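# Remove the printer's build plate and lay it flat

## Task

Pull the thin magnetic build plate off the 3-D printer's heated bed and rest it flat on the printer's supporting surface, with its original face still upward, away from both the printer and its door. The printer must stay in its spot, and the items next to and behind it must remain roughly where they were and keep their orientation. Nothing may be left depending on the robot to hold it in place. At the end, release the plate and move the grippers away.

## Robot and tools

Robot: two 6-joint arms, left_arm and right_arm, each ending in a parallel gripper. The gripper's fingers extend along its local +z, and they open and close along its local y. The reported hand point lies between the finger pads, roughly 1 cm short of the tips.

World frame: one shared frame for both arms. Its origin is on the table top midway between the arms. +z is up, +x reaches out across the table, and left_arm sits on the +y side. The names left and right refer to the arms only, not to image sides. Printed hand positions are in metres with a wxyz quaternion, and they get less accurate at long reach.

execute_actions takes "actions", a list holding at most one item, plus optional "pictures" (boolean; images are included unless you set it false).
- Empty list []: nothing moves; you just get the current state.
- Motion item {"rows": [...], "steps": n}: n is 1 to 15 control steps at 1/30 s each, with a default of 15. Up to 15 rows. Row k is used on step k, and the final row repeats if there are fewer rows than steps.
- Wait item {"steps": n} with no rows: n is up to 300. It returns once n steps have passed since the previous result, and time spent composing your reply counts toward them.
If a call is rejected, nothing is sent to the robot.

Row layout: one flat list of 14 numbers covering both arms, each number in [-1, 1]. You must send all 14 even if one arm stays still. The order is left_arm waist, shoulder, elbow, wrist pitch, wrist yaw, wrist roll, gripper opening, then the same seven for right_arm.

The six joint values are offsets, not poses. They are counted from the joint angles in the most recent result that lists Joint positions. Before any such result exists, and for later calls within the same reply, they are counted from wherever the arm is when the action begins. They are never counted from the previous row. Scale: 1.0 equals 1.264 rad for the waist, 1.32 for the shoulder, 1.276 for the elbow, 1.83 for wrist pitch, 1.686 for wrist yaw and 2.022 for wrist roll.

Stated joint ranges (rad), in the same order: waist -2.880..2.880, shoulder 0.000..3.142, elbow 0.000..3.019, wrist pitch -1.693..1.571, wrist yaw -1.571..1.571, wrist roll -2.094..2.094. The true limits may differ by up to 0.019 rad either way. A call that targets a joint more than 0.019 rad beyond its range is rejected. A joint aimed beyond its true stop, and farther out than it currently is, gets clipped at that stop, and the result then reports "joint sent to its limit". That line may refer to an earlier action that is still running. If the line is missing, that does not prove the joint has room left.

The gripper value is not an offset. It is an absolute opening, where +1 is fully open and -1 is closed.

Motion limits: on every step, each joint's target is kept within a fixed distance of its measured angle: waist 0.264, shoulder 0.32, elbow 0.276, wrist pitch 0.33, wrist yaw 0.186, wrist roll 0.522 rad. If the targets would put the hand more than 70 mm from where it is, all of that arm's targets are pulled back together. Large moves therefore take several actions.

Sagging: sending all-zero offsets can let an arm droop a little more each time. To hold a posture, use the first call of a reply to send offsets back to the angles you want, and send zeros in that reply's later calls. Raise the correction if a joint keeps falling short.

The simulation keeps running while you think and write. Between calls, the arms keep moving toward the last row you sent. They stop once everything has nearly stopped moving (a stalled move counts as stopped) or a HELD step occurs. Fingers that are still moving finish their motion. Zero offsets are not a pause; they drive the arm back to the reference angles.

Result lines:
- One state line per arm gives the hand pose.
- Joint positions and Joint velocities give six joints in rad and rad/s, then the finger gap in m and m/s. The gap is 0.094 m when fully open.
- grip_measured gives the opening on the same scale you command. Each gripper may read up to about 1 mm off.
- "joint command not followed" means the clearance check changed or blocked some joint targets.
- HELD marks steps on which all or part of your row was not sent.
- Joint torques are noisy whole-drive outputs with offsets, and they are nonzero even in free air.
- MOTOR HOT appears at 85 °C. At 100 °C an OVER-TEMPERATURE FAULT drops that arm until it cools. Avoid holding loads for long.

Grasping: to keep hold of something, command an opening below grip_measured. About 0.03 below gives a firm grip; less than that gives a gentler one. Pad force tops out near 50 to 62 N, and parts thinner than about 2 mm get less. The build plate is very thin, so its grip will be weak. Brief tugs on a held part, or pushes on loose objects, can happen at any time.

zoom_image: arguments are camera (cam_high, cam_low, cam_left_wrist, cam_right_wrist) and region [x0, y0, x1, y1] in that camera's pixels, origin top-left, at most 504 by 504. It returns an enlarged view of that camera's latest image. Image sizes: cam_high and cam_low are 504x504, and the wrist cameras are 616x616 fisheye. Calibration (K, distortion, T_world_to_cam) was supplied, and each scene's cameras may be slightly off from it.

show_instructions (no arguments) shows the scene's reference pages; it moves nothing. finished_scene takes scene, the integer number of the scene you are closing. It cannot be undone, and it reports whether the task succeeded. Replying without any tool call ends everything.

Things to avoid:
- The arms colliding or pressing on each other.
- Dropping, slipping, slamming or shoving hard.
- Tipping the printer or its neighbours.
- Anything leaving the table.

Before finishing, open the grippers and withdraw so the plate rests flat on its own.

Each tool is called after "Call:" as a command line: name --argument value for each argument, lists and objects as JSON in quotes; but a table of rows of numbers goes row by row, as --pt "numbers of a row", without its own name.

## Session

Call:
execute_actions --actions '[]'

Call:
show_instructions

Scene clock: 0.00 s of 4100.00 s.
left_arm: end_effector_position=(+0.5137, +0.2969, +0.5084) grip_measured=+1.000 end_effector_quat_wxyz=(+0.716, +0.007, +0.698, -0.003) | right_arm: end_effector_position=(+0.5168, -0.3079, +0.4935) grip_measured=+1.000 end_effector_quat_wxyz=(+0.707, +0.004, +0.707, -0.006)
Joint positions: left_arm=[-0.001  1.032  1.064 -0.007  0.013  0.005  0.094] | right_arm=[-0.014  1.04   1.046 -0.006  0.001 -0.003  0.094]
Joint velocities: left_arm=[ 0.005 -0.015 -0.007 -0.007  0.007  0.022  0.   ] | right_arm=[-0.015 -0.005  0.002 -0.012 -0.051 -0.037  0.   ]
Joint torques (N m, as the arm reports them, + toward a larger angle): no reading
Motor temperatures (°C, as the motors report them): left_arm=[27 25 26 27 27 24] | right_arm=[25 25 32 25 25 25]

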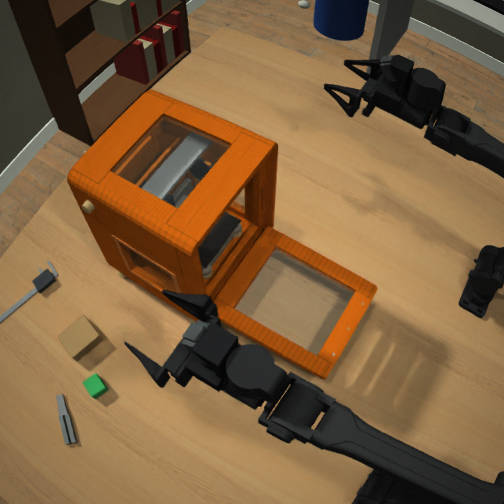

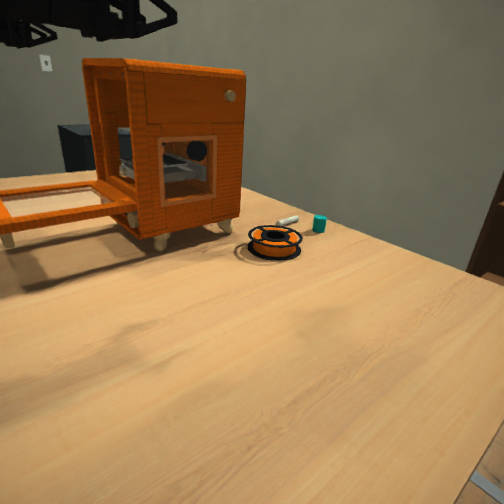

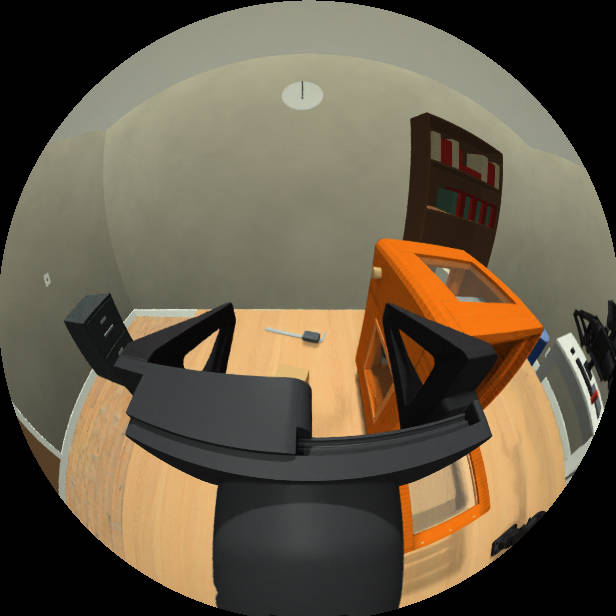

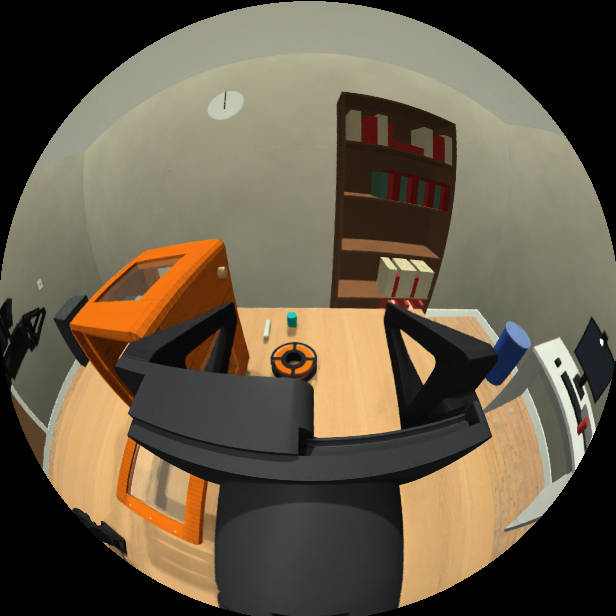

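Reference images for this scene: printer card page 3.

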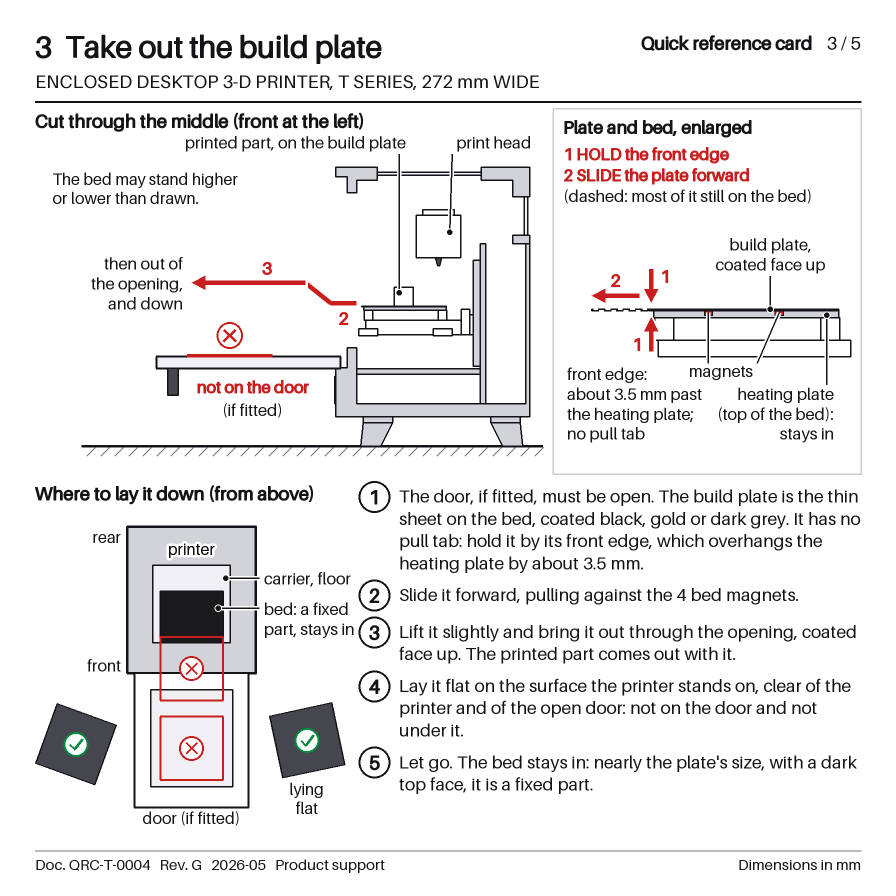

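Call:
zoom_image --camera "cam_high" --region '[100,100,400,400]'

Call:
zoom_image --camera "cam_low" --region '[0,40,260,270]'

Region (100, 100, 400, 400) of cam_high's 504x504 image, scaled by 1.680, with more detail than that image has.

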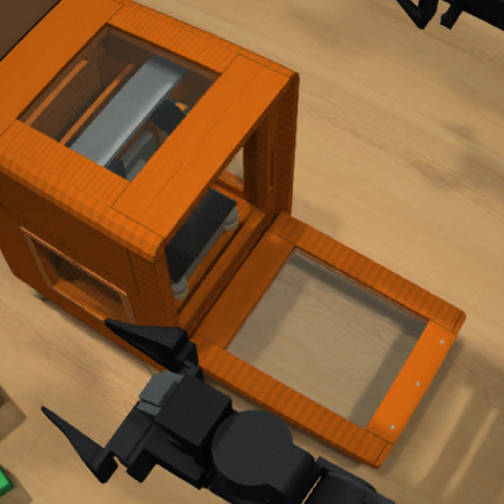

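Region (0, 40, 260, 270) of cam_low's 504x504 image, scaled by 1.938, with more detail than that image has; it fills the top 446 rows of this view, and the rest is white.

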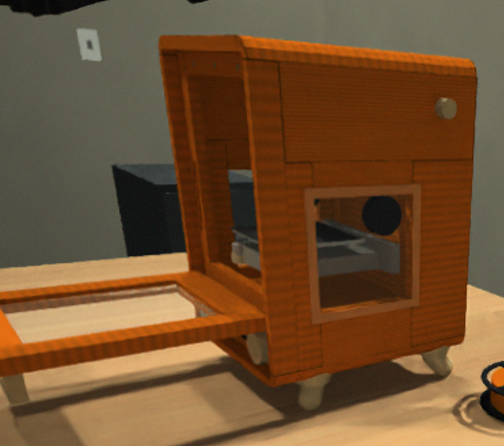

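Call:
execute_actions --actions '[{"rows":[[-0.03,0,-0.01,0.01,-0.02,-0.05,0.8,0,0,0,0,0,0,1],[-0.07,0,-0.02,0.02,-0.05,-0.11,0.6,0,0,0,0,0,0,1],[-0.12,0,-0.04,0.03,-0.08,-0.17,0.4,0,0,0,0,0,0,1],[-0.17,0,-0.06,0.05,-0.11,-0.23,0.2,0,0,0,0,0,0,1],[-0.22,0.02,-0.08,0.07,-0.15,-0.29,0,0,0,0,0,0,0,1],[-0.27,0.04,-0.1,0.09,-0.18,-0.35,-0.2,0,0,0,0,0,0,1],[-0.32,0.06,-0.12,0.11,-0.21,-0.41,-0.4,0,0,0,0,0,0,1],[-0.37,0.09,-0.14,0.14,-0.24,-0.47,-0.6,0,0,0,0,0,0,1],[-0.42,0.12,-0.16,0.16,-0.27,-0.53,-0.8,0,0,0,0,0,0,1],[-0.46,0.15,-0.18,0.19,-0.3,-0.59,-0.88,0,0,0,0,0,0,1],[-0.5,0.18,-0.2,0.21,-0.33,-0.65,-0.88,0,0,0,0,0,0,1],[-0.53,0.21,-0.22,0.24,-0.36,-0.71,-0.88,0,0,0,0,0,0,1],[-0.55,0.24,-0.24,0.26,-0.39,-0.77,-0.88,0,0,0,0,0,0,1],[-0.565,0.26,-0.25,0.28,-0.42,-0.82,-0.88,0,0,0,0,0,0,1],[-0.572,0.276,-0.258,0.288,-0.433,-0.845,-0.88,0,0,0,0,0,0,1]]}]' --pictures false

Call:
execute_actions --actions '[{"steps":25}]'

Scene clock: 9.33 s of 4100.00 s.
left_arm: end_effector_position=(+0.4988, +0.1063, +0.3725) grip_measured=-0.878 end_effector_quat_wxyz=(+0.663, -0.233, +0.678, -0.214) | right_arm: end_effector_position=(+0.5168, -0.3079, +0.4935) grip_measured=+1.000 end_effector_quat_wxyz=(+0.707, +0.004, +0.707, -0.006)
Joint positions: left_arm=[-0.541  1.199  0.858  0.307 -0.56  -0.661  0.006] | right_arm=[-0.014  1.04   1.046 -0.006  0.001 -0.003  0.094]
Joint velocities: left_arm=[-1.011  0.894 -0.52   0.94  -1.033 -1.194  0.   ] | right_arm=[ 0.015 -0.005 -0.002 -0.027 -0.022 -0.022  0.   ]
Joint torques (N m, as the arm reports them, + toward a larger angle): left_arm=[-2.19 -9.6   7.99  1.83 -0.07 -0.03] | right_arm=[ 0.26 -6.84  9.42  1.22  0.17 -0.09]
Motor temperatures (°C, as the motors report them): left_arm=[27 25 29 27 27 24] | right_arm=[25 26 36 25 25 25]
Steps of this call (steps 1 to 90: nothing new was sent; then 5.83 s passed at rest; steps 91 to 105: all 15 steps of this action). Readings (joint positions):
91: left_arm=[-0.003 1.032 1.063 -0.006 -0.002 -0.008] | right_arm=[-0.014 1.040 1.046 -0.006 0.001 -0.003]
92: left_arm=[-0.012 1.032 1.060 -0.001 -0.038 -0.041] | right_arm=[-0.014 1.040 1.046 -0.006 0.001 -0.003]
94: left_arm=[-0.064 1.032 1.039 0.028 -0.132 -0.154] | right_arm=[-0.014 1.040 1.046 -0.006 0.001 -0.003]
98: left_arm=[-0.255 1.047 0.973 0.110 -0.291 -0.379] | right_arm=[-0.014 1.040 1.046 -0.006 0.001 -0.003]
105: the state above

Scene clock: 10.17 s of 4100.00 s.
left_arm: end_effector_position=(+0.4632, +0.0328, +0.2357) grip_measured=-0.878 end_effector_quat_wxyz=(-0.464, +0.527, -0.539, +0.465) | right_arm: end_effector_position=(+0.5168, -0.3079, +0.4935) grip_measured=+1.000 end_effector_quat_wxyz=(+0.707, +0.004, +0.707, -0.006)
Joint positions: left_arm=[-0.734  1.407  0.719  0.506 -0.714 -1.682  0.006] | right_arm=[-0.014  1.04   1.046 -0.006  0.001 -0.003  0.094]
Joint velocities: left_arm=[-0.015 -0.015  0.002  0.007 -0.051 -0.007 -0.001] | right_arm=[ 0.005 -0.015  0.012 -0.007  0.051  0.007  0.   ]
Joint torques (N m, as the arm reports them, + toward a larger angle): left_arm=[ -1.75 -13.81   8.58   2.12  -0.25   0.01] | right_arm=[ 0.25 -6.86  9.43  1.23  0.18 -0.09]
Motor temperatures (°C, as the motors report them): left_arm=[27 25 29 27 27 24] | right_arm=[25 26 37 25 25 25]
Steps of this call (steps 1 to 25: the robot went on to your last target). Readings (joint positions):
1: left_arm=[-0.574 1.231 0.840 0.338 -0.601 -0.708] | right_arm=[-0.014 1.040 1.046 -0.006 0.001 -0.003]
2: left_arm=[-0.605 1.263 0.821 0.371 -0.637 -0.764] | right_arm=[-0.014 1.040 1.046 -0.006 0.001 -0.003]
4: left_arm=[-0.666 1.331 0.781 0.437 -0.693 -0.926] | right_arm=[-0.014 1.040 1.046 -0.006 0.001 -0.003]
8: left_arm=[-0.739 1.429 0.726 0.484 -0.708 -1.311] | right_arm=[-0.014 1.040 1.046 -0.006 0.001 -0.003]
25: the state above
camera_calibration (this result's frames):
cam_left_wrist: T_world_to_cam=[[0.157356, -0.0140731, 0.987442, -0.306194], [-0.5773, -0.812562, 0.0804162, 0.281662], [0.801226, -0.582704, -0.135986, -0.195207], [0, 0, 0, 1]] pos_world=[0.36719, 0.110811, 0.253153]

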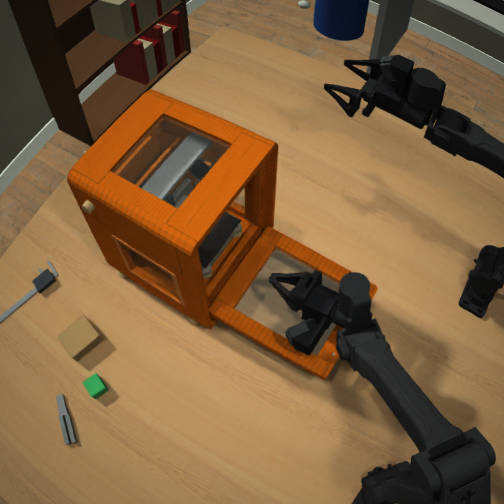

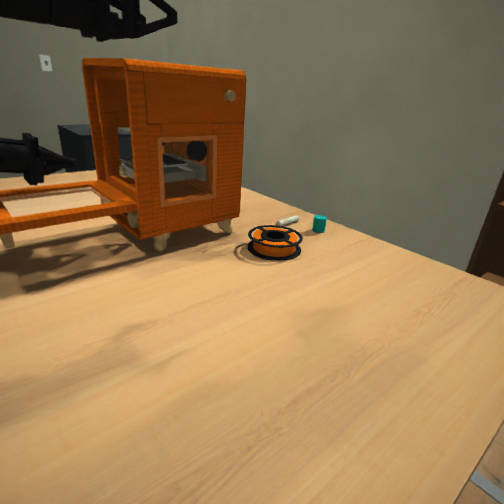

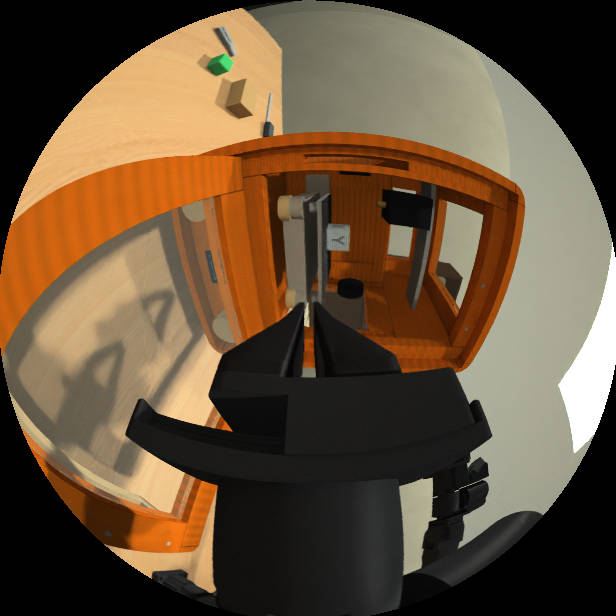

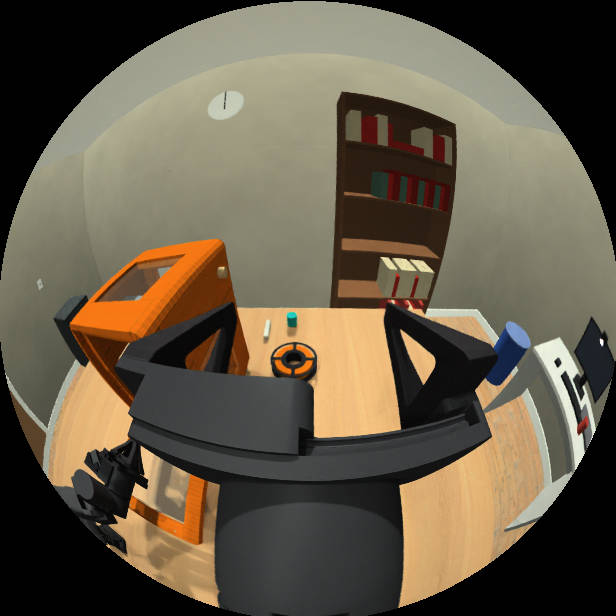

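Call:
execute_actions --actions '[{"rows":[[0.012,0.005,0.035,0.005,0.005,0,-0.88,0,0,0,0,0,0,1],[0.019,0.013,0.046,0.005,0.01,0,-0.88,0,0,0,0,0,0,1],[0.027,0.022,0.057,0.005,0.015,0,-0.88,0,0,0,0,0,0,1],[0.035,0.032,0.068,0.005,0.02,0,-0.88,0,0,0,0,0,0,1],[0.043,0.042,0.08,0.005,0.025,0,-0.88,0,0,0,0,0,0,1],[0.051,0.052,0.091,0.005,0.03,0,-0.88,0,0,0,0,0,0,1],[0.059,0.062,0.103,0.005,0.035,0,-0.88,0,0,0,0,0,0,1],[0.067,0.072,0.114,0.005,0.04,0,-0.88,0,0,0,0,0,0,1],[0.075,0.082,0.126,0.005,0.045,0,-0.88,0,0,0,0,0,0,1],[0.083,0.092,0.137,0.005,0.05,0,-0.88,0,0,0,0,0,0,1],[0.091,0.101,0.148,0.005,0.055,0,-0.88,0,0,0,0,0,0,1],[0.098,0.11,0.159,0.005,0.06,0,-0.88,0,0,0,0,0,0,1],[0.104,0.117,0.168,0.005,0.065,0,-0.88,0,0,0,0,0,0,1],[0.108,0.122,0.175,0.005,0.068,0,-0.88,0,0,0,0,0,0,1],[0.11,0.124,0.179,0.005,0.069,0,-0.88,0,0,0,0,0,0,1]]}]' --pictures false

Call:
execute_actions --actions '[{"steps":12}]'

Call:
zoom_image --camera "cam_left_wrist" --region '[229,170,389,330]'

Scene clock: 14.13 s of 4100.00 s.
left_arm: end_effector_position=(+0.5441, +0.0382, +0.2380) grip_measured=-0.878 end_effector_quat_wxyz=(-0.459, +0.539, -0.526, +0.471) | right_arm: end_effector_position=(+0.5168, -0.3079, +0.4935) grip_measured=+1.000 end_effector_quat_wxyz=(+0.707, +0.004, +0.707, -0.006)
Joint positions: left_arm=[-0.61   1.555  0.885  0.506 -0.604 -1.69   0.006] | right_arm=[-0.014  1.04   1.046 -0.006  0.001 -0.003  0.094]
Joint velocities: left_arm=[ 0.21   0.249  0.256 -0.002  0.11  -0.081 -0.   ] | right_arm=[ 0.005 -0.005 -0.012  0.017  0.022 -0.007  0.   ]
Joint torques (N m, as the arm reports them, + toward a larger angle): left_arm=[ -2.28 -15.62  10.98   1.93  -0.03   0.18] | right_arm=[ 0.23 -6.85  9.43  1.21  0.18 -0.09]
Motor temperatures (°C, as the motors report them): left_arm=[27 25 29 27 27 24] | right_arm=[25 26 37 25 25 25]
Steps of this call (steps 1 to 30: the robot went on to your last target; steps 31 to 90: nothing new was sent; then 0.47 s passed at rest; steps 91 to 105: all 15 steps of this action). Readings (joint positions):
91: left_arm=[-0.734 1.407 0.719 0.506 -0.712 -1.690] | right_arm=[-0.014 1.040 1.046 -0.006 0.001 -0.003]
92: left_arm=[-0.733 1.407 0.720 0.506 -0.705 -1.690] | right_arm=[-0.014 1.040 1.046 -0.006 0.001 -0.003]
94: left_arm=[-0.725 1.413 0.727 0.506 -0.691 -1.690] | right_arm=[-0.014 1.040 1.046 -0.006 0.001 -0.003]
98: left_arm=[-0.687 1.460 0.782 0.506 -0.657 -1.690] | right_arm=[-0.014 1.040 1.046 -0.006 0.001 -0.003]
105: the state above

Scene clock: 14.53 s of 4100.00 s.
left_arm: end_effector_position=(+0.5514, +0.0423, +0.2365) grip_measured=-0.878 end_effector_quat_wxyz=(-0.461, +0.542, -0.523, +0.468) | right_arm: end_effector_position=(+0.5168, -0.3079, +0.4935) grip_measured=+1.000 end_effector_quat_wxyz=(+0.707, +0.004, +0.707, -0.006)
Joint positions: left_arm=[-0.597  1.568  0.897  0.506 -0.601 -1.69   0.006] | right_arm=[-0.014  1.04   1.046 -0.006  0.001 -0.003  0.094]
Joint velocities: left_arm=[ 0.005 -0.005 -0.017  0.007 -0.007 -0.051  0.   ] | right_arm=[-0.005  0.015 -0.012  0.012 -0.081 -0.051  0.   ]
Joint torques (N m, as the arm reports them, + toward a larger angle): left_arm=[ -2.24 -15.63  11.29   1.98  -0.02   0.19] | right_arm=[ 0.21 -6.85  9.44  1.23  0.17 -0.09]
Motor temperatures (°C, as the motors report them): left_arm=[27 25 29 27 27 24] | right_arm=[25 26 37 25 25 25]
Steps of this call (steps 1 to 12: the robot went on to your last target). Readings (joint positions):
1: left_arm=[-0.604 1.562 0.892 0.506 -0.602 -1.690] | right_arm=[-0.014 1.040 1.046 -0.006 0.001 -0.003]
2: left_arm=[-0.599 1.566 0.896 0.506 -0.601 -1.690] | right_arm=[-0.014 1.040 1.046 -0.006 0.001 -0.003]
4: left_arm=[-0.597 1.568 0.897 0.506 -0.601 -1.690] | right_arm=[-0.014 1.040 1.046 -0.006 0.001 -0.003]
8: left_arm=[-0.597 1.568 0.897 0.506 -0.601 -1.690] | right_arm=[-0.014 1.040 1.046 -0.006 0.001 -0.003]
12: the state above
camera_calibration (this result's frames):
cam_left_wrist: T_world_to_cam=[[0.155835, 0.0240469, 0.98749, -0.321488], [-0.555121, -0.824769, 0.107688, 0.322092], [0.817041, -0.564958, -0.115179, -0.274618], [0, 0, 0, 1]] pos_world=[0.453274, 0.118235, 0.251151]

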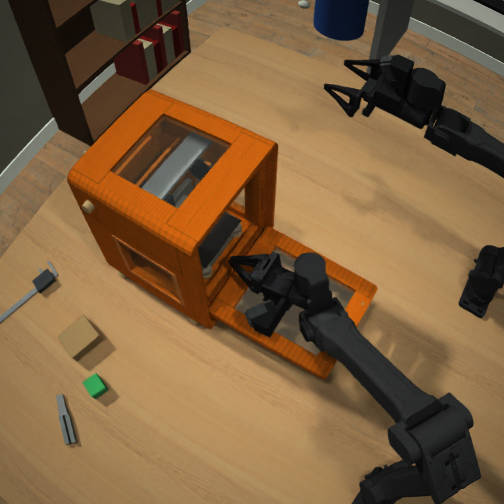

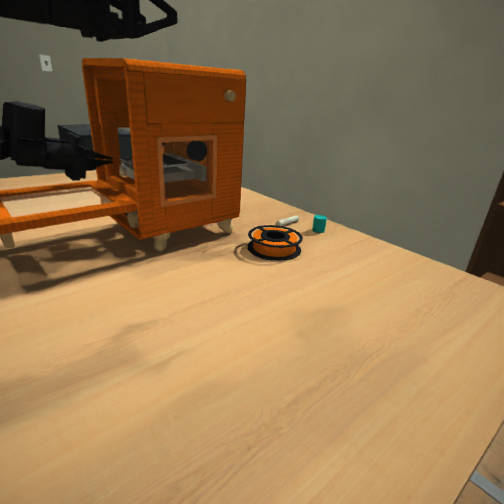

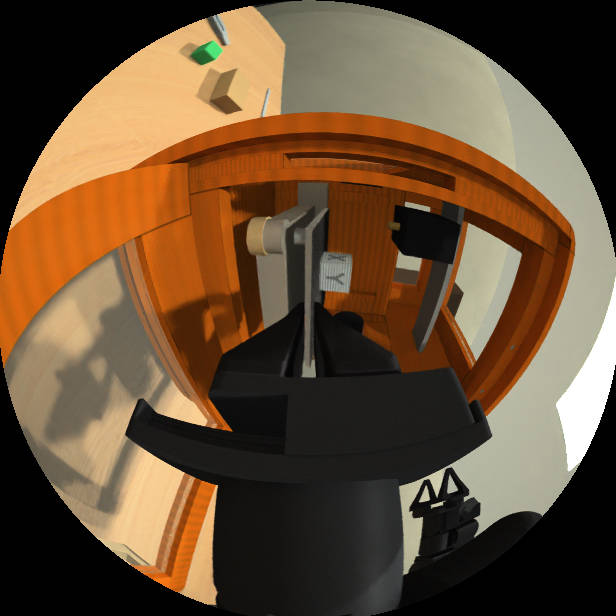

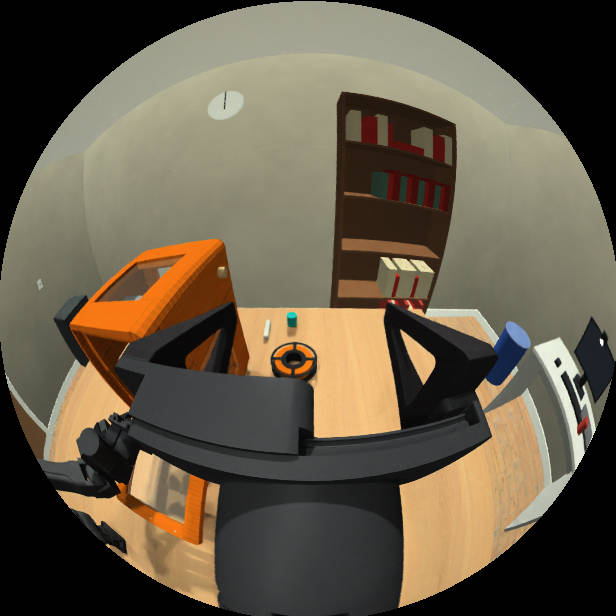

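Region (229, 170, 389, 330) of cam_left_wrist's 616x616 image, scaled by 3.150, with more detail than that image has.

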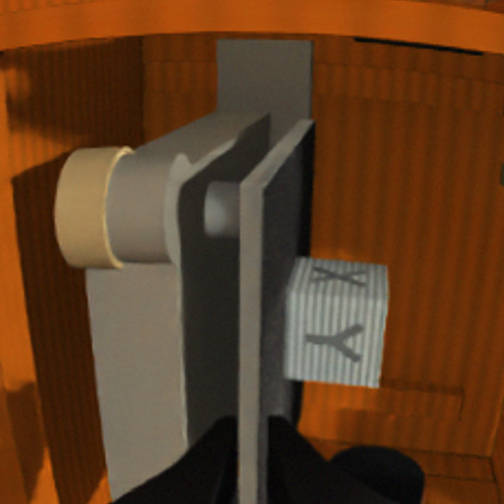

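Call:
execute_actions --actions '[{"rows":[[0,0.004,0.042,0,0,0,-0.88,0,0,0,0,0,0,1],[0,0.009,0.048,0,0,0,-0.88,0,0,0,0,0,0,1],[0,0.015,0.054,0,0,0,-0.88,0,0,0,0,0,0,1],[0,0.021,0.061,-0.002,0,0,-0.88,0,0,0,0,0,0,1],[0,0.027,0.068,-0.003,0,0,-0.88,0,0,0,0,0,0,1],[0,0.033,0.075,-0.004,0,0,-0.88,0,0,0,0,0,0,1],[0,0.039,0.082,-0.005,0,0,-0.88,0,0,0,0,0,0,1],[0,0.044,0.088,-0.005,0,0,-0.88,0,0,0,0,0,0,1],[0,0.049,0.093,-0.005,0,0,-0.88,0,0,0,0,0,0,1],[0,0.0515,0.096,-0.005,0,0,-0.88,0,0,0,0,0,0,1]]}]'

Call:
zoom_image --camera "cam_left_wrist" --region '[229,200,389,360]'

Scene clock: 18.17 s of 4100.00 s.
left_arm: end_effector_position=(+0.5731, +0.0276, +0.2378) grip_measured=-0.878 end_effector_quat_wxyz=(-0.462, +0.542, -0.520, +0.472) | right_arm: end_effector_position=(+0.5168, -0.3079, +0.4935) grip_measured=+1.000 end_effector_quat_wxyz=(+0.707, +0.004, +0.707, -0.006)
Joint positions: left_arm=[-0.597  1.628  0.971  0.502 -0.601 -1.69   0.006] | right_arm=[-0.014  1.04   1.046 -0.006  0.001 -0.003  0.094]
Joint velocities: left_arm=[-0.005  0.024  0.007 -0.032  0.095 -0.066  0.002] | right_arm=[-0.005 -0.005 -0.002  0.012 -0.022 -0.022  0.   ]
Joint torques (N m, as the arm reports them, + toward a larger angle): left_arm=[ -2.22 -16.25  11.15   1.45  -0.12   0.12] | right_arm=[ 0.22 -6.88  9.42  1.24  0.18 -0.09]
Motor temperatures (°C, as the motors report them): left_arm=[27 26 30 27 27 24] | right_arm=[25 26 38 25 25 25]
Steps of this call (steps 1 to 30: the robot went on to your last target; steps 31 to 90: nothing new was sent; then 0.13 s passed at rest; steps 91 to 105: all 15 steps of this action). Readings (joint positions):
91: left_arm=[-0.597 1.568 0.897 0.506 -0.601 -1.690] | right_arm=[-0.014 1.040 1.046 -0.006 0.001 -0.003]
92: left_arm=[-0.597 1.568 0.898 0.506 -0.601 -1.690] | right_arm=[-0.014 1.040 1.046 -0.006 0.001 -0.003]
94: left_arm=[-0.597 1.571 0.903 0.506 -0.601 -1.690] | right_arm=[-0.014 1.040 1.046 -0.006 0.001 -0.003]
98: left_arm=[-0.597 1.595 0.939 0.504 -0.601 -1.690] | right_arm=[-0.014 1.040 1.046 -0.006 0.001 -0.003]
105: the state above
camera_calibration (this result's frames):
cam_left_wrist: T_world_to_cam=[[0.148041, 0.0293412, 0.988546, -0.321752], [-0.555971, -0.824192, 0.107723, 0.322302], [0.817912, -0.56555, -0.105701, -0.303201], [0, 0, 0, 1]] pos_world=[0.474814, 0.103604, 0.251299]

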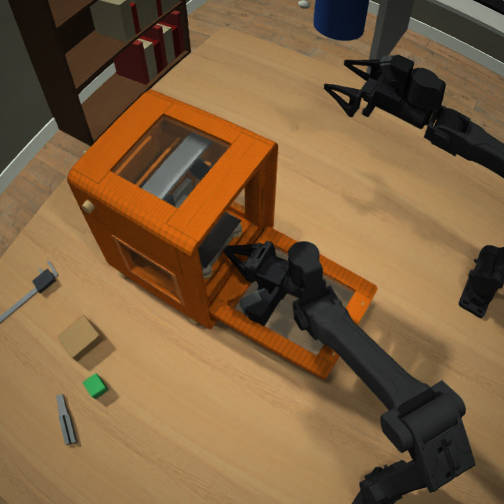

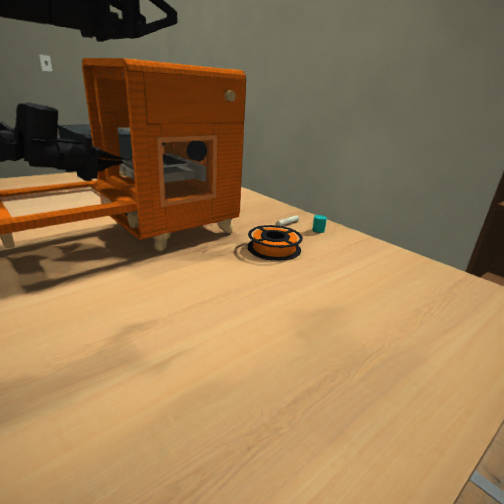

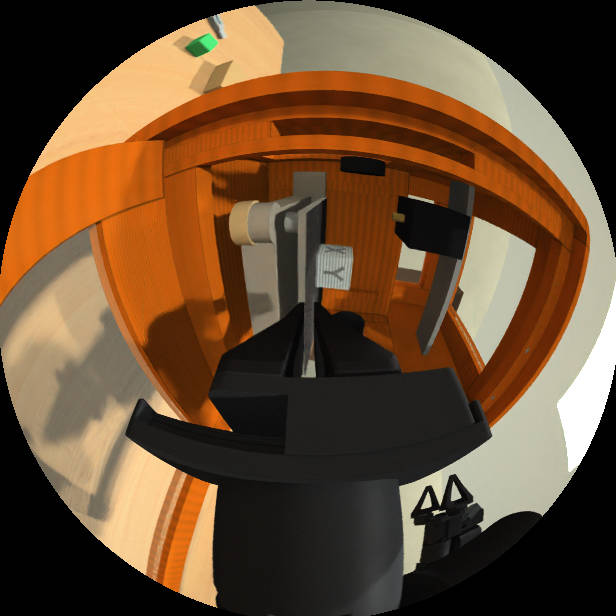

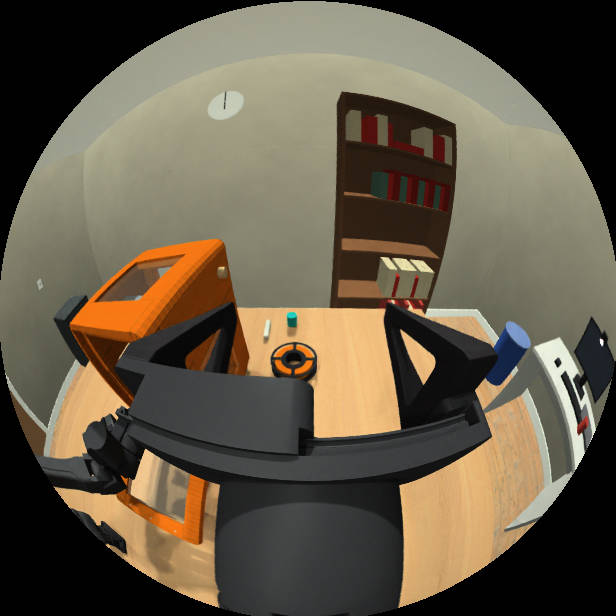

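Region (229, 200, 389, 360) of cam_left_wrist's 616x616 image, scaled by 3.150, with more detail than that image has.

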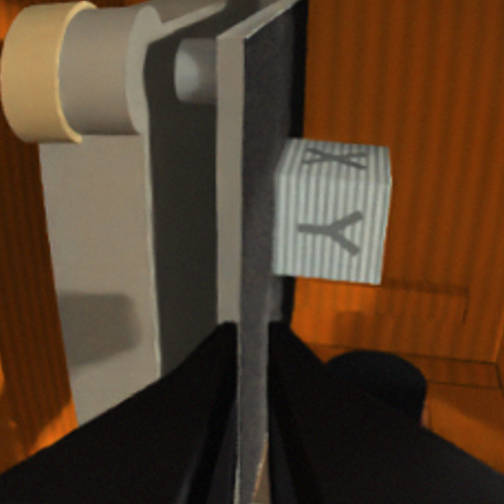

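Call:
execute_actions --actions '[{"rows":[[0,0.005,0.02,0,0,0,-0.88,0,0,0,0,0,0,1],[0,0.008,0.02,0,0,0,-0.88,0,0,0,0,0,0,1],[0,0.0105,0.02,0,0,0,-0.88,0,0,0,0,0,0,1]],"steps":12}]'

Call:
zoom_image --camera "cam_left_wrist" --region '[229,200,389,360]'

Call:
zoom_image --camera "cam_high" --region '[180,200,280,300]'

Scene clock: 20.00 s of 4100.00 s.
left_arm: end_effector_position=(+0.5731, +0.0276, +0.2377) grip_measured=-0.878 end_effector_quat_wxyz=(-0.462, +0.542, -0.520, +0.472) | right_arm: end_effector_position=(+0.5168, -0.3079, +0.4935) grip_measured=+1.000 end_effector_quat_wxyz=(+0.707, +0.004, +0.707, -0.006)
Joint positions: left_arm=[-0.597  1.628  0.971  0.501 -0.601 -1.69   0.006] | right_arm=[-0.014  1.04   1.046 -0.006  0.001 -0.003  0.094]
Joint velocities: left_arm=[-0.015 -0.015 -0.017 -0.002 -0.022 -0.037  0.   ] | right_arm=[-0.005 -0.005 -0.017  0.007  0.022 -0.022  0.   ]
Joint torques (N m, as the arm reports them, + toward a larger angle): left_arm=[ -2.25 -15.83   9.47   1.68  -0.12   0.11] | right_arm=[ 0.25 -6.81  9.43  1.24  0.17 -0.1 ]
Motor temperatures (°C, as the motors report them): left_arm=[27 26 30 27 27 24] | right_arm=[25 26 38 25 25 25]
Steps of this call (steps 1 to 15: the robot went on to your last target; steps 16 to 43: nothing new was sent; steps 44 to 55: all 12 steps of this action). Readings (joint positions):
44: left_arm=[-0.597 1.628 0.971 0.501 -0.601 -1.690] | right_arm=[-0.014 1.040 1.046 -0.006 0.001 -0.003]
45: left_arm=[-0.597 1.628 0.971 0.501 -0.601 -1.690] | right_arm=[-0.014 1.040 1.046 -0.006 0.001 -0.003]
47: left_arm=[-0.597 1.628 0.971 0.501 -0.601 -1.690] | right_arm=[-0.014 1.040 1.046 -0.006 0.001 -0.003]
51: left_arm=[-0.597 1.628 0.971 0.501 -0.601 -1.690] | right_arm=[-0.014 1.040 1.046 -0.006 0.001 -0.003]
55: the state above
camera_calibration (this result's frames):
cam_left_wrist: T_world_to_cam=[[0.148353, 0.0291294, 0.988505, -0.321834], [-0.555937, -0.824215, 0.107722, 0.322292], [0.817879, -0.565527, -0.10608, -0.303088], [0, 0, 0, 1]] pos_world=[0.474808, 0.103608, 0.251265]

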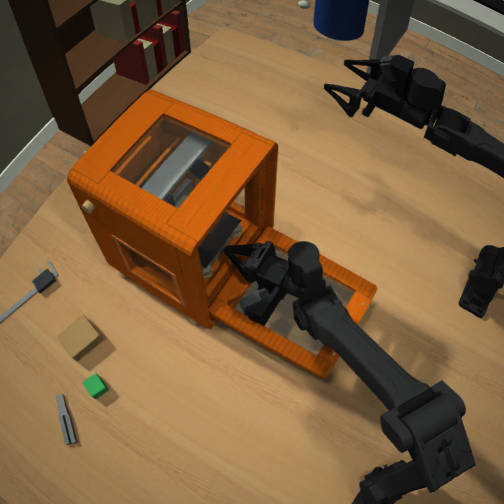

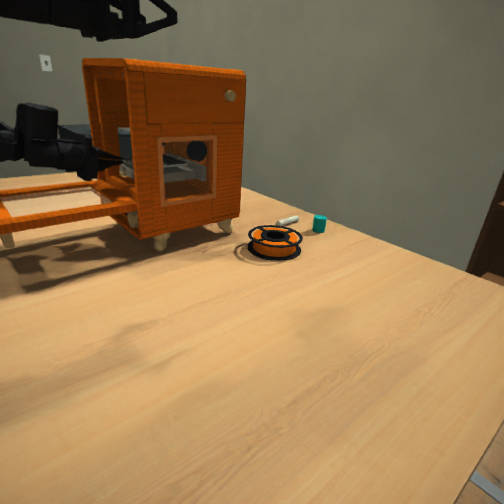

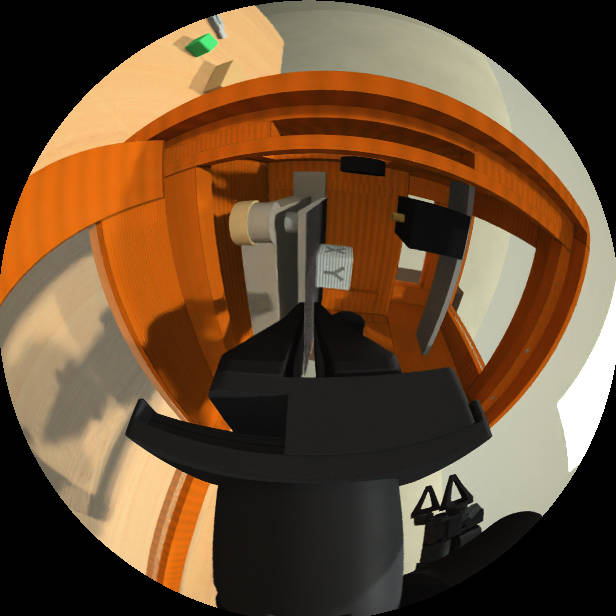

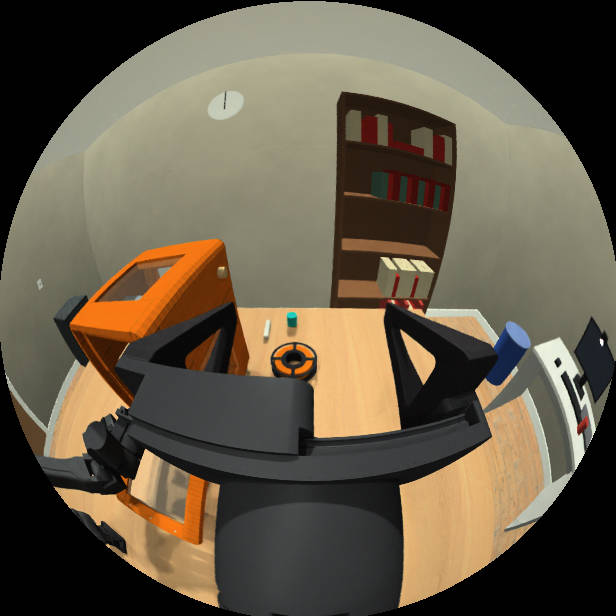

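Region (229, 200, 389, 360) of cam_left_wrist's 616x616 image, scaled by 3.150, with more detail than that image has.

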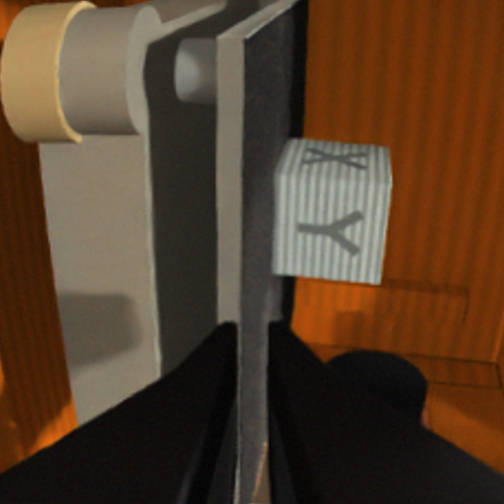

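Region (180, 200, 280, 300) of cam_high's 504x504 image, scaled by 5.040, with more detail than that image has.

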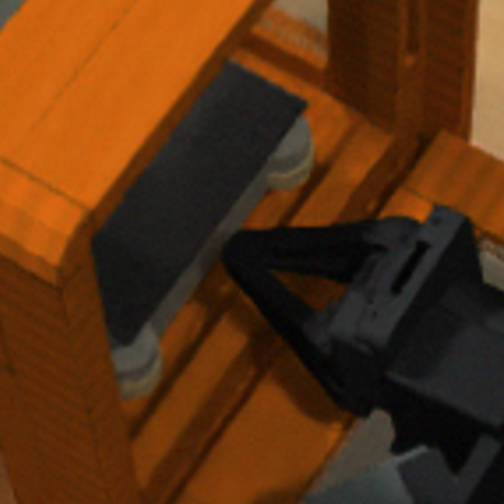

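Call:
execute_actions --actions '[{"rows":[[0,0,0.02,-0.006,0,0,-0.88,0,0,0,0,0,0,1],[0,0,0.02,-0.011,0,0,-0.88,0,0,0,0,0,0,1],[0,0,0.02,-0.016,0,0,-0.88,0,0,0,0,0,0,1]],"steps":10}]' --pictures false

Call:
execute_actions --actions '[{"rows":[[0,0.008,0.038,0,0,0,-0.88,0,0,0,0,0,0,1],[0,0.012,0.043,0,0,0,-0.88,0,0,0,0,0,0,1],[0,0.016,0.048,0,0,0,-0.88,0,0,0,0,0,0,1],[0,0.019,0.052,0,0,0,-0.88,0,0,0,0,0,0,1],[0,0.021,0.054,0,0,0,-0.88,0,0,0,0,0,0,1]],"steps":13}]'

Call:
zoom_image --camera "cam_left_wrist" --region '[229,200,389,360]'

Call:
zoom_image --camera "cam_high" --region '[180,200,280,300]'

Scene clock: 22.17 s of 4100.00 s.
left_arm: end_effector_position=(+0.5724, +0.0281, +0.2328) grip_measured=-0.878 end_effector_quat_wxyz=(-0.460, +0.543, -0.528, +0.463) | right_arm: end_effector_position=(+0.5168, -0.3079, +0.4935) grip_measured=+1.000 end_effector_quat_wxyz=(+0.707, +0.004, +0.707, -0.006)
Joint positions: left_arm=[-0.597  1.628  0.971  0.478 -0.601 -1.69   0.006] | right_arm=[-0.014  1.04   1.046 -0.006  0.001 -0.003  0.094]
Joint velocities: left_arm=[-0.005 -0.005  0.012 -0.012 -0.022  0.007  0.001] | right_arm=[ 0.005 -0.005  0.002  0.002 -0.037 -0.037  0.   ]
Joint torques (N m, as the arm reports them, + toward a larger angle): left_arm=[ -2.14 -17.18   9.5    1.32  -0.12   0.12] | right_arm=[ 0.18 -6.83  9.42  1.23  0.17 -0.09]
Motor temperatures (°C, as the motors report them): left_arm=[27 26 30 27 27 24] | right_arm=[25 26 38 25 25 25]
Steps of this call (steps 1 to 15: the robot went on to your last target; steps 16 to 55: nothing new was sent; steps 56 to 65: all 10 steps of this action). Readings (joint positions):
56: left_arm=[-0.597 1.628 0.971 0.501 -0.601 -1.690] | right_arm=[-0.014 1.040 1.046 -0.006 0.001 -0.003]
57: left_arm=[-0.597 1.628 0.971 0.498 -0.601 -1.690] | right_arm=[-0.014 1.040 1.046 -0.006 0.001 -0.003]
59: left_arm=[-0.597 1.628 0.971 0.487 -0.601 -1.690] | right_arm=[-0.014 1.040 1.046 -0.006 0.001 -0.003]
63: left_arm=[-0.597 1.628 0.971 0.479 -0.601 -1.690] | right_arm=[-0.014 1.040 1.046 -0.006 0.001 -0.003]
65: the state above

Scene clock: 22.60 s of 4100.00 s.
left_arm: end_effector_position=(+0.5773, +0.0247, +0.2306) grip_measured=-0.878 end_effector_quat_wxyz=(-0.460, +0.543, -0.528, +0.463) | right_arm: end_effector_position=(+0.5168, -0.3079, +0.4935) grip_measured=+1.000 end_effector_quat_wxyz=(+0.707, +0.004, +0.707, -0.006)
Joint positions: left_arm=[-0.597  1.645  0.987  0.478 -0.601 -1.69   0.006] | right_arm=[-0.014  1.04   1.046 -0.006  0.001 -0.003  0.094]
Joint velocities: left_arm=[-0.015 -0.005 -0.002 -0.022  0.007 -0.037 -0.001] | right_arm=[-0.005  0.005  0.002 -0.002  0.037 -0.051  0.   ]
Joint torques (N m, as the arm reports them, + toward a larger angle): left_arm=[ -2.37 -16.34  11.51   1.59  -0.13   0.13] | right_arm=[ 0.27 -6.83  9.43  1.22  0.17 -0.09]
Motor temperatures (°C, as the motors report them): left_arm=[27 26 30 27 27 24] | right_arm=[25 26 38 25 25 25]
Steps of this call (steps 1 to 13: all 13 steps of this action). Readings (joint positions):
1: left_arm=[-0.597 1.628 0.971 0.478 -0.601 -1.690] | right_arm=[-0.014 1.040 1.046 -0.006 0.001 -0.003]
2: left_arm=[-0.597 1.629 0.971 0.478 -0.601 -1.690] | right_arm=[-0.014 1.040 1.046 -0.006 0.001 -0.003]
4: left_arm=[-0.597 1.630 0.973 0.478 -0.601 -1.690] | right_arm=[-0.014 1.040 1.046 -0.006 0.001 -0.003]
8: left_arm=[-0.597 1.642 0.986 0.478 -0.601 -1.690] | right_arm=[-0.014 1.040 1.046 -0.006 0.001 -0.003]
13: the state above
camera_calibration (this result's frames):
cam_left_wrist: T_world_to_cam=[[0.168289, 0.0155885, 0.985615, -0.325871], [-0.553762, -0.825692, 0.107611, 0.321847], [0.815491, -0.563906, -0.130322, -0.301998], [0, 0, 0, 1]] pos_world=[0.479343, 0.100528, 0.247192]

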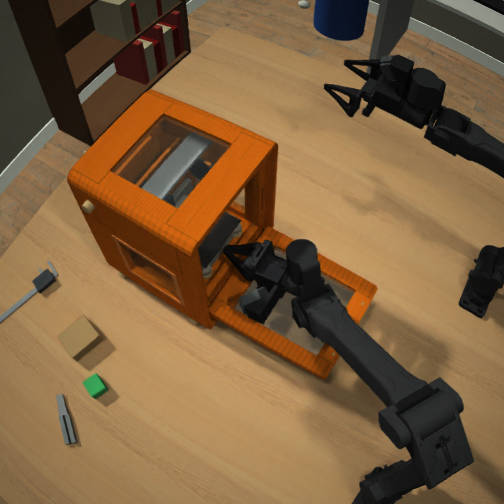

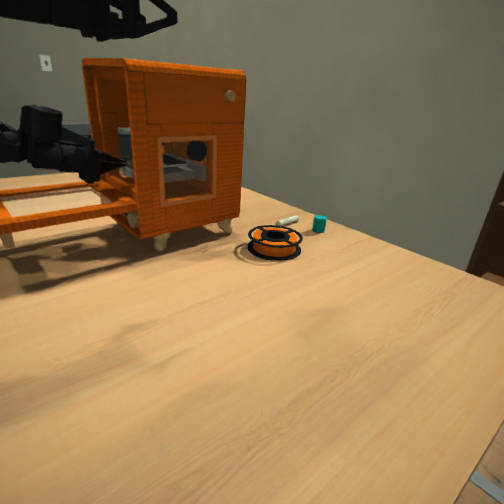

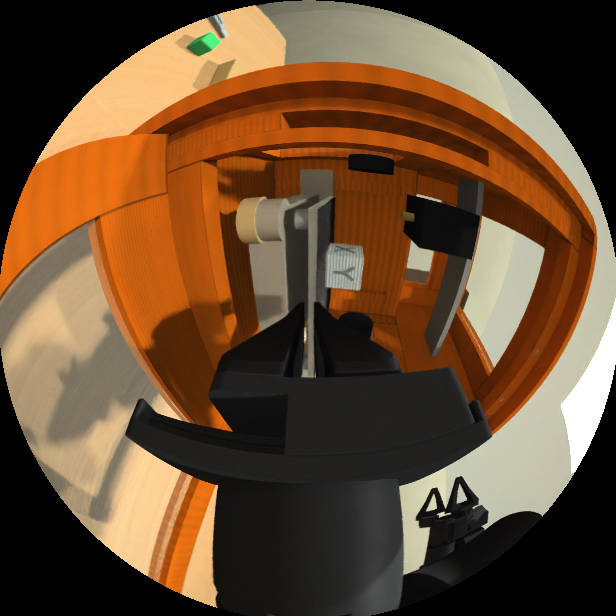

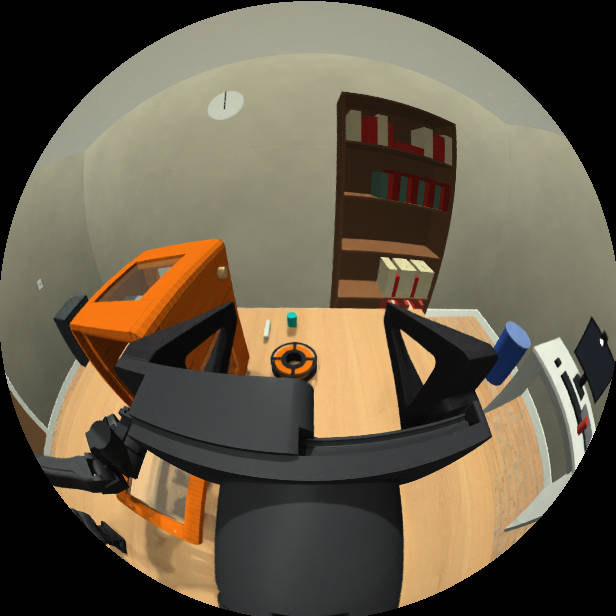

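Region (229, 200, 389, 360) of cam_left_wrist's 616x616 image, scaled by 3.150, with more detail than that image has.

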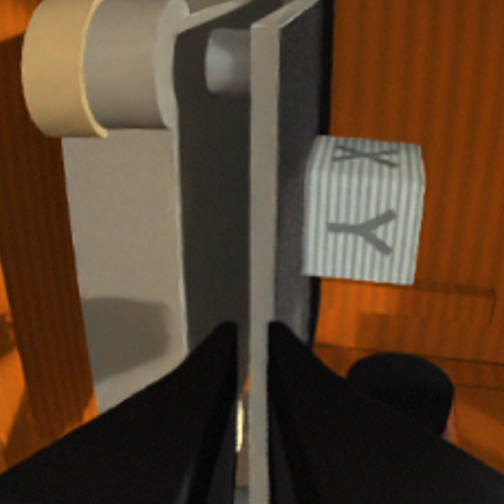

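Region (180, 200, 280, 300) of cam_high's 504x504 image, scaled by 5.040, with more detail than that image has.

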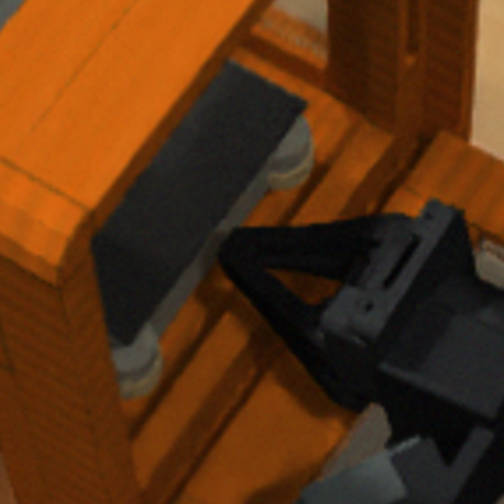

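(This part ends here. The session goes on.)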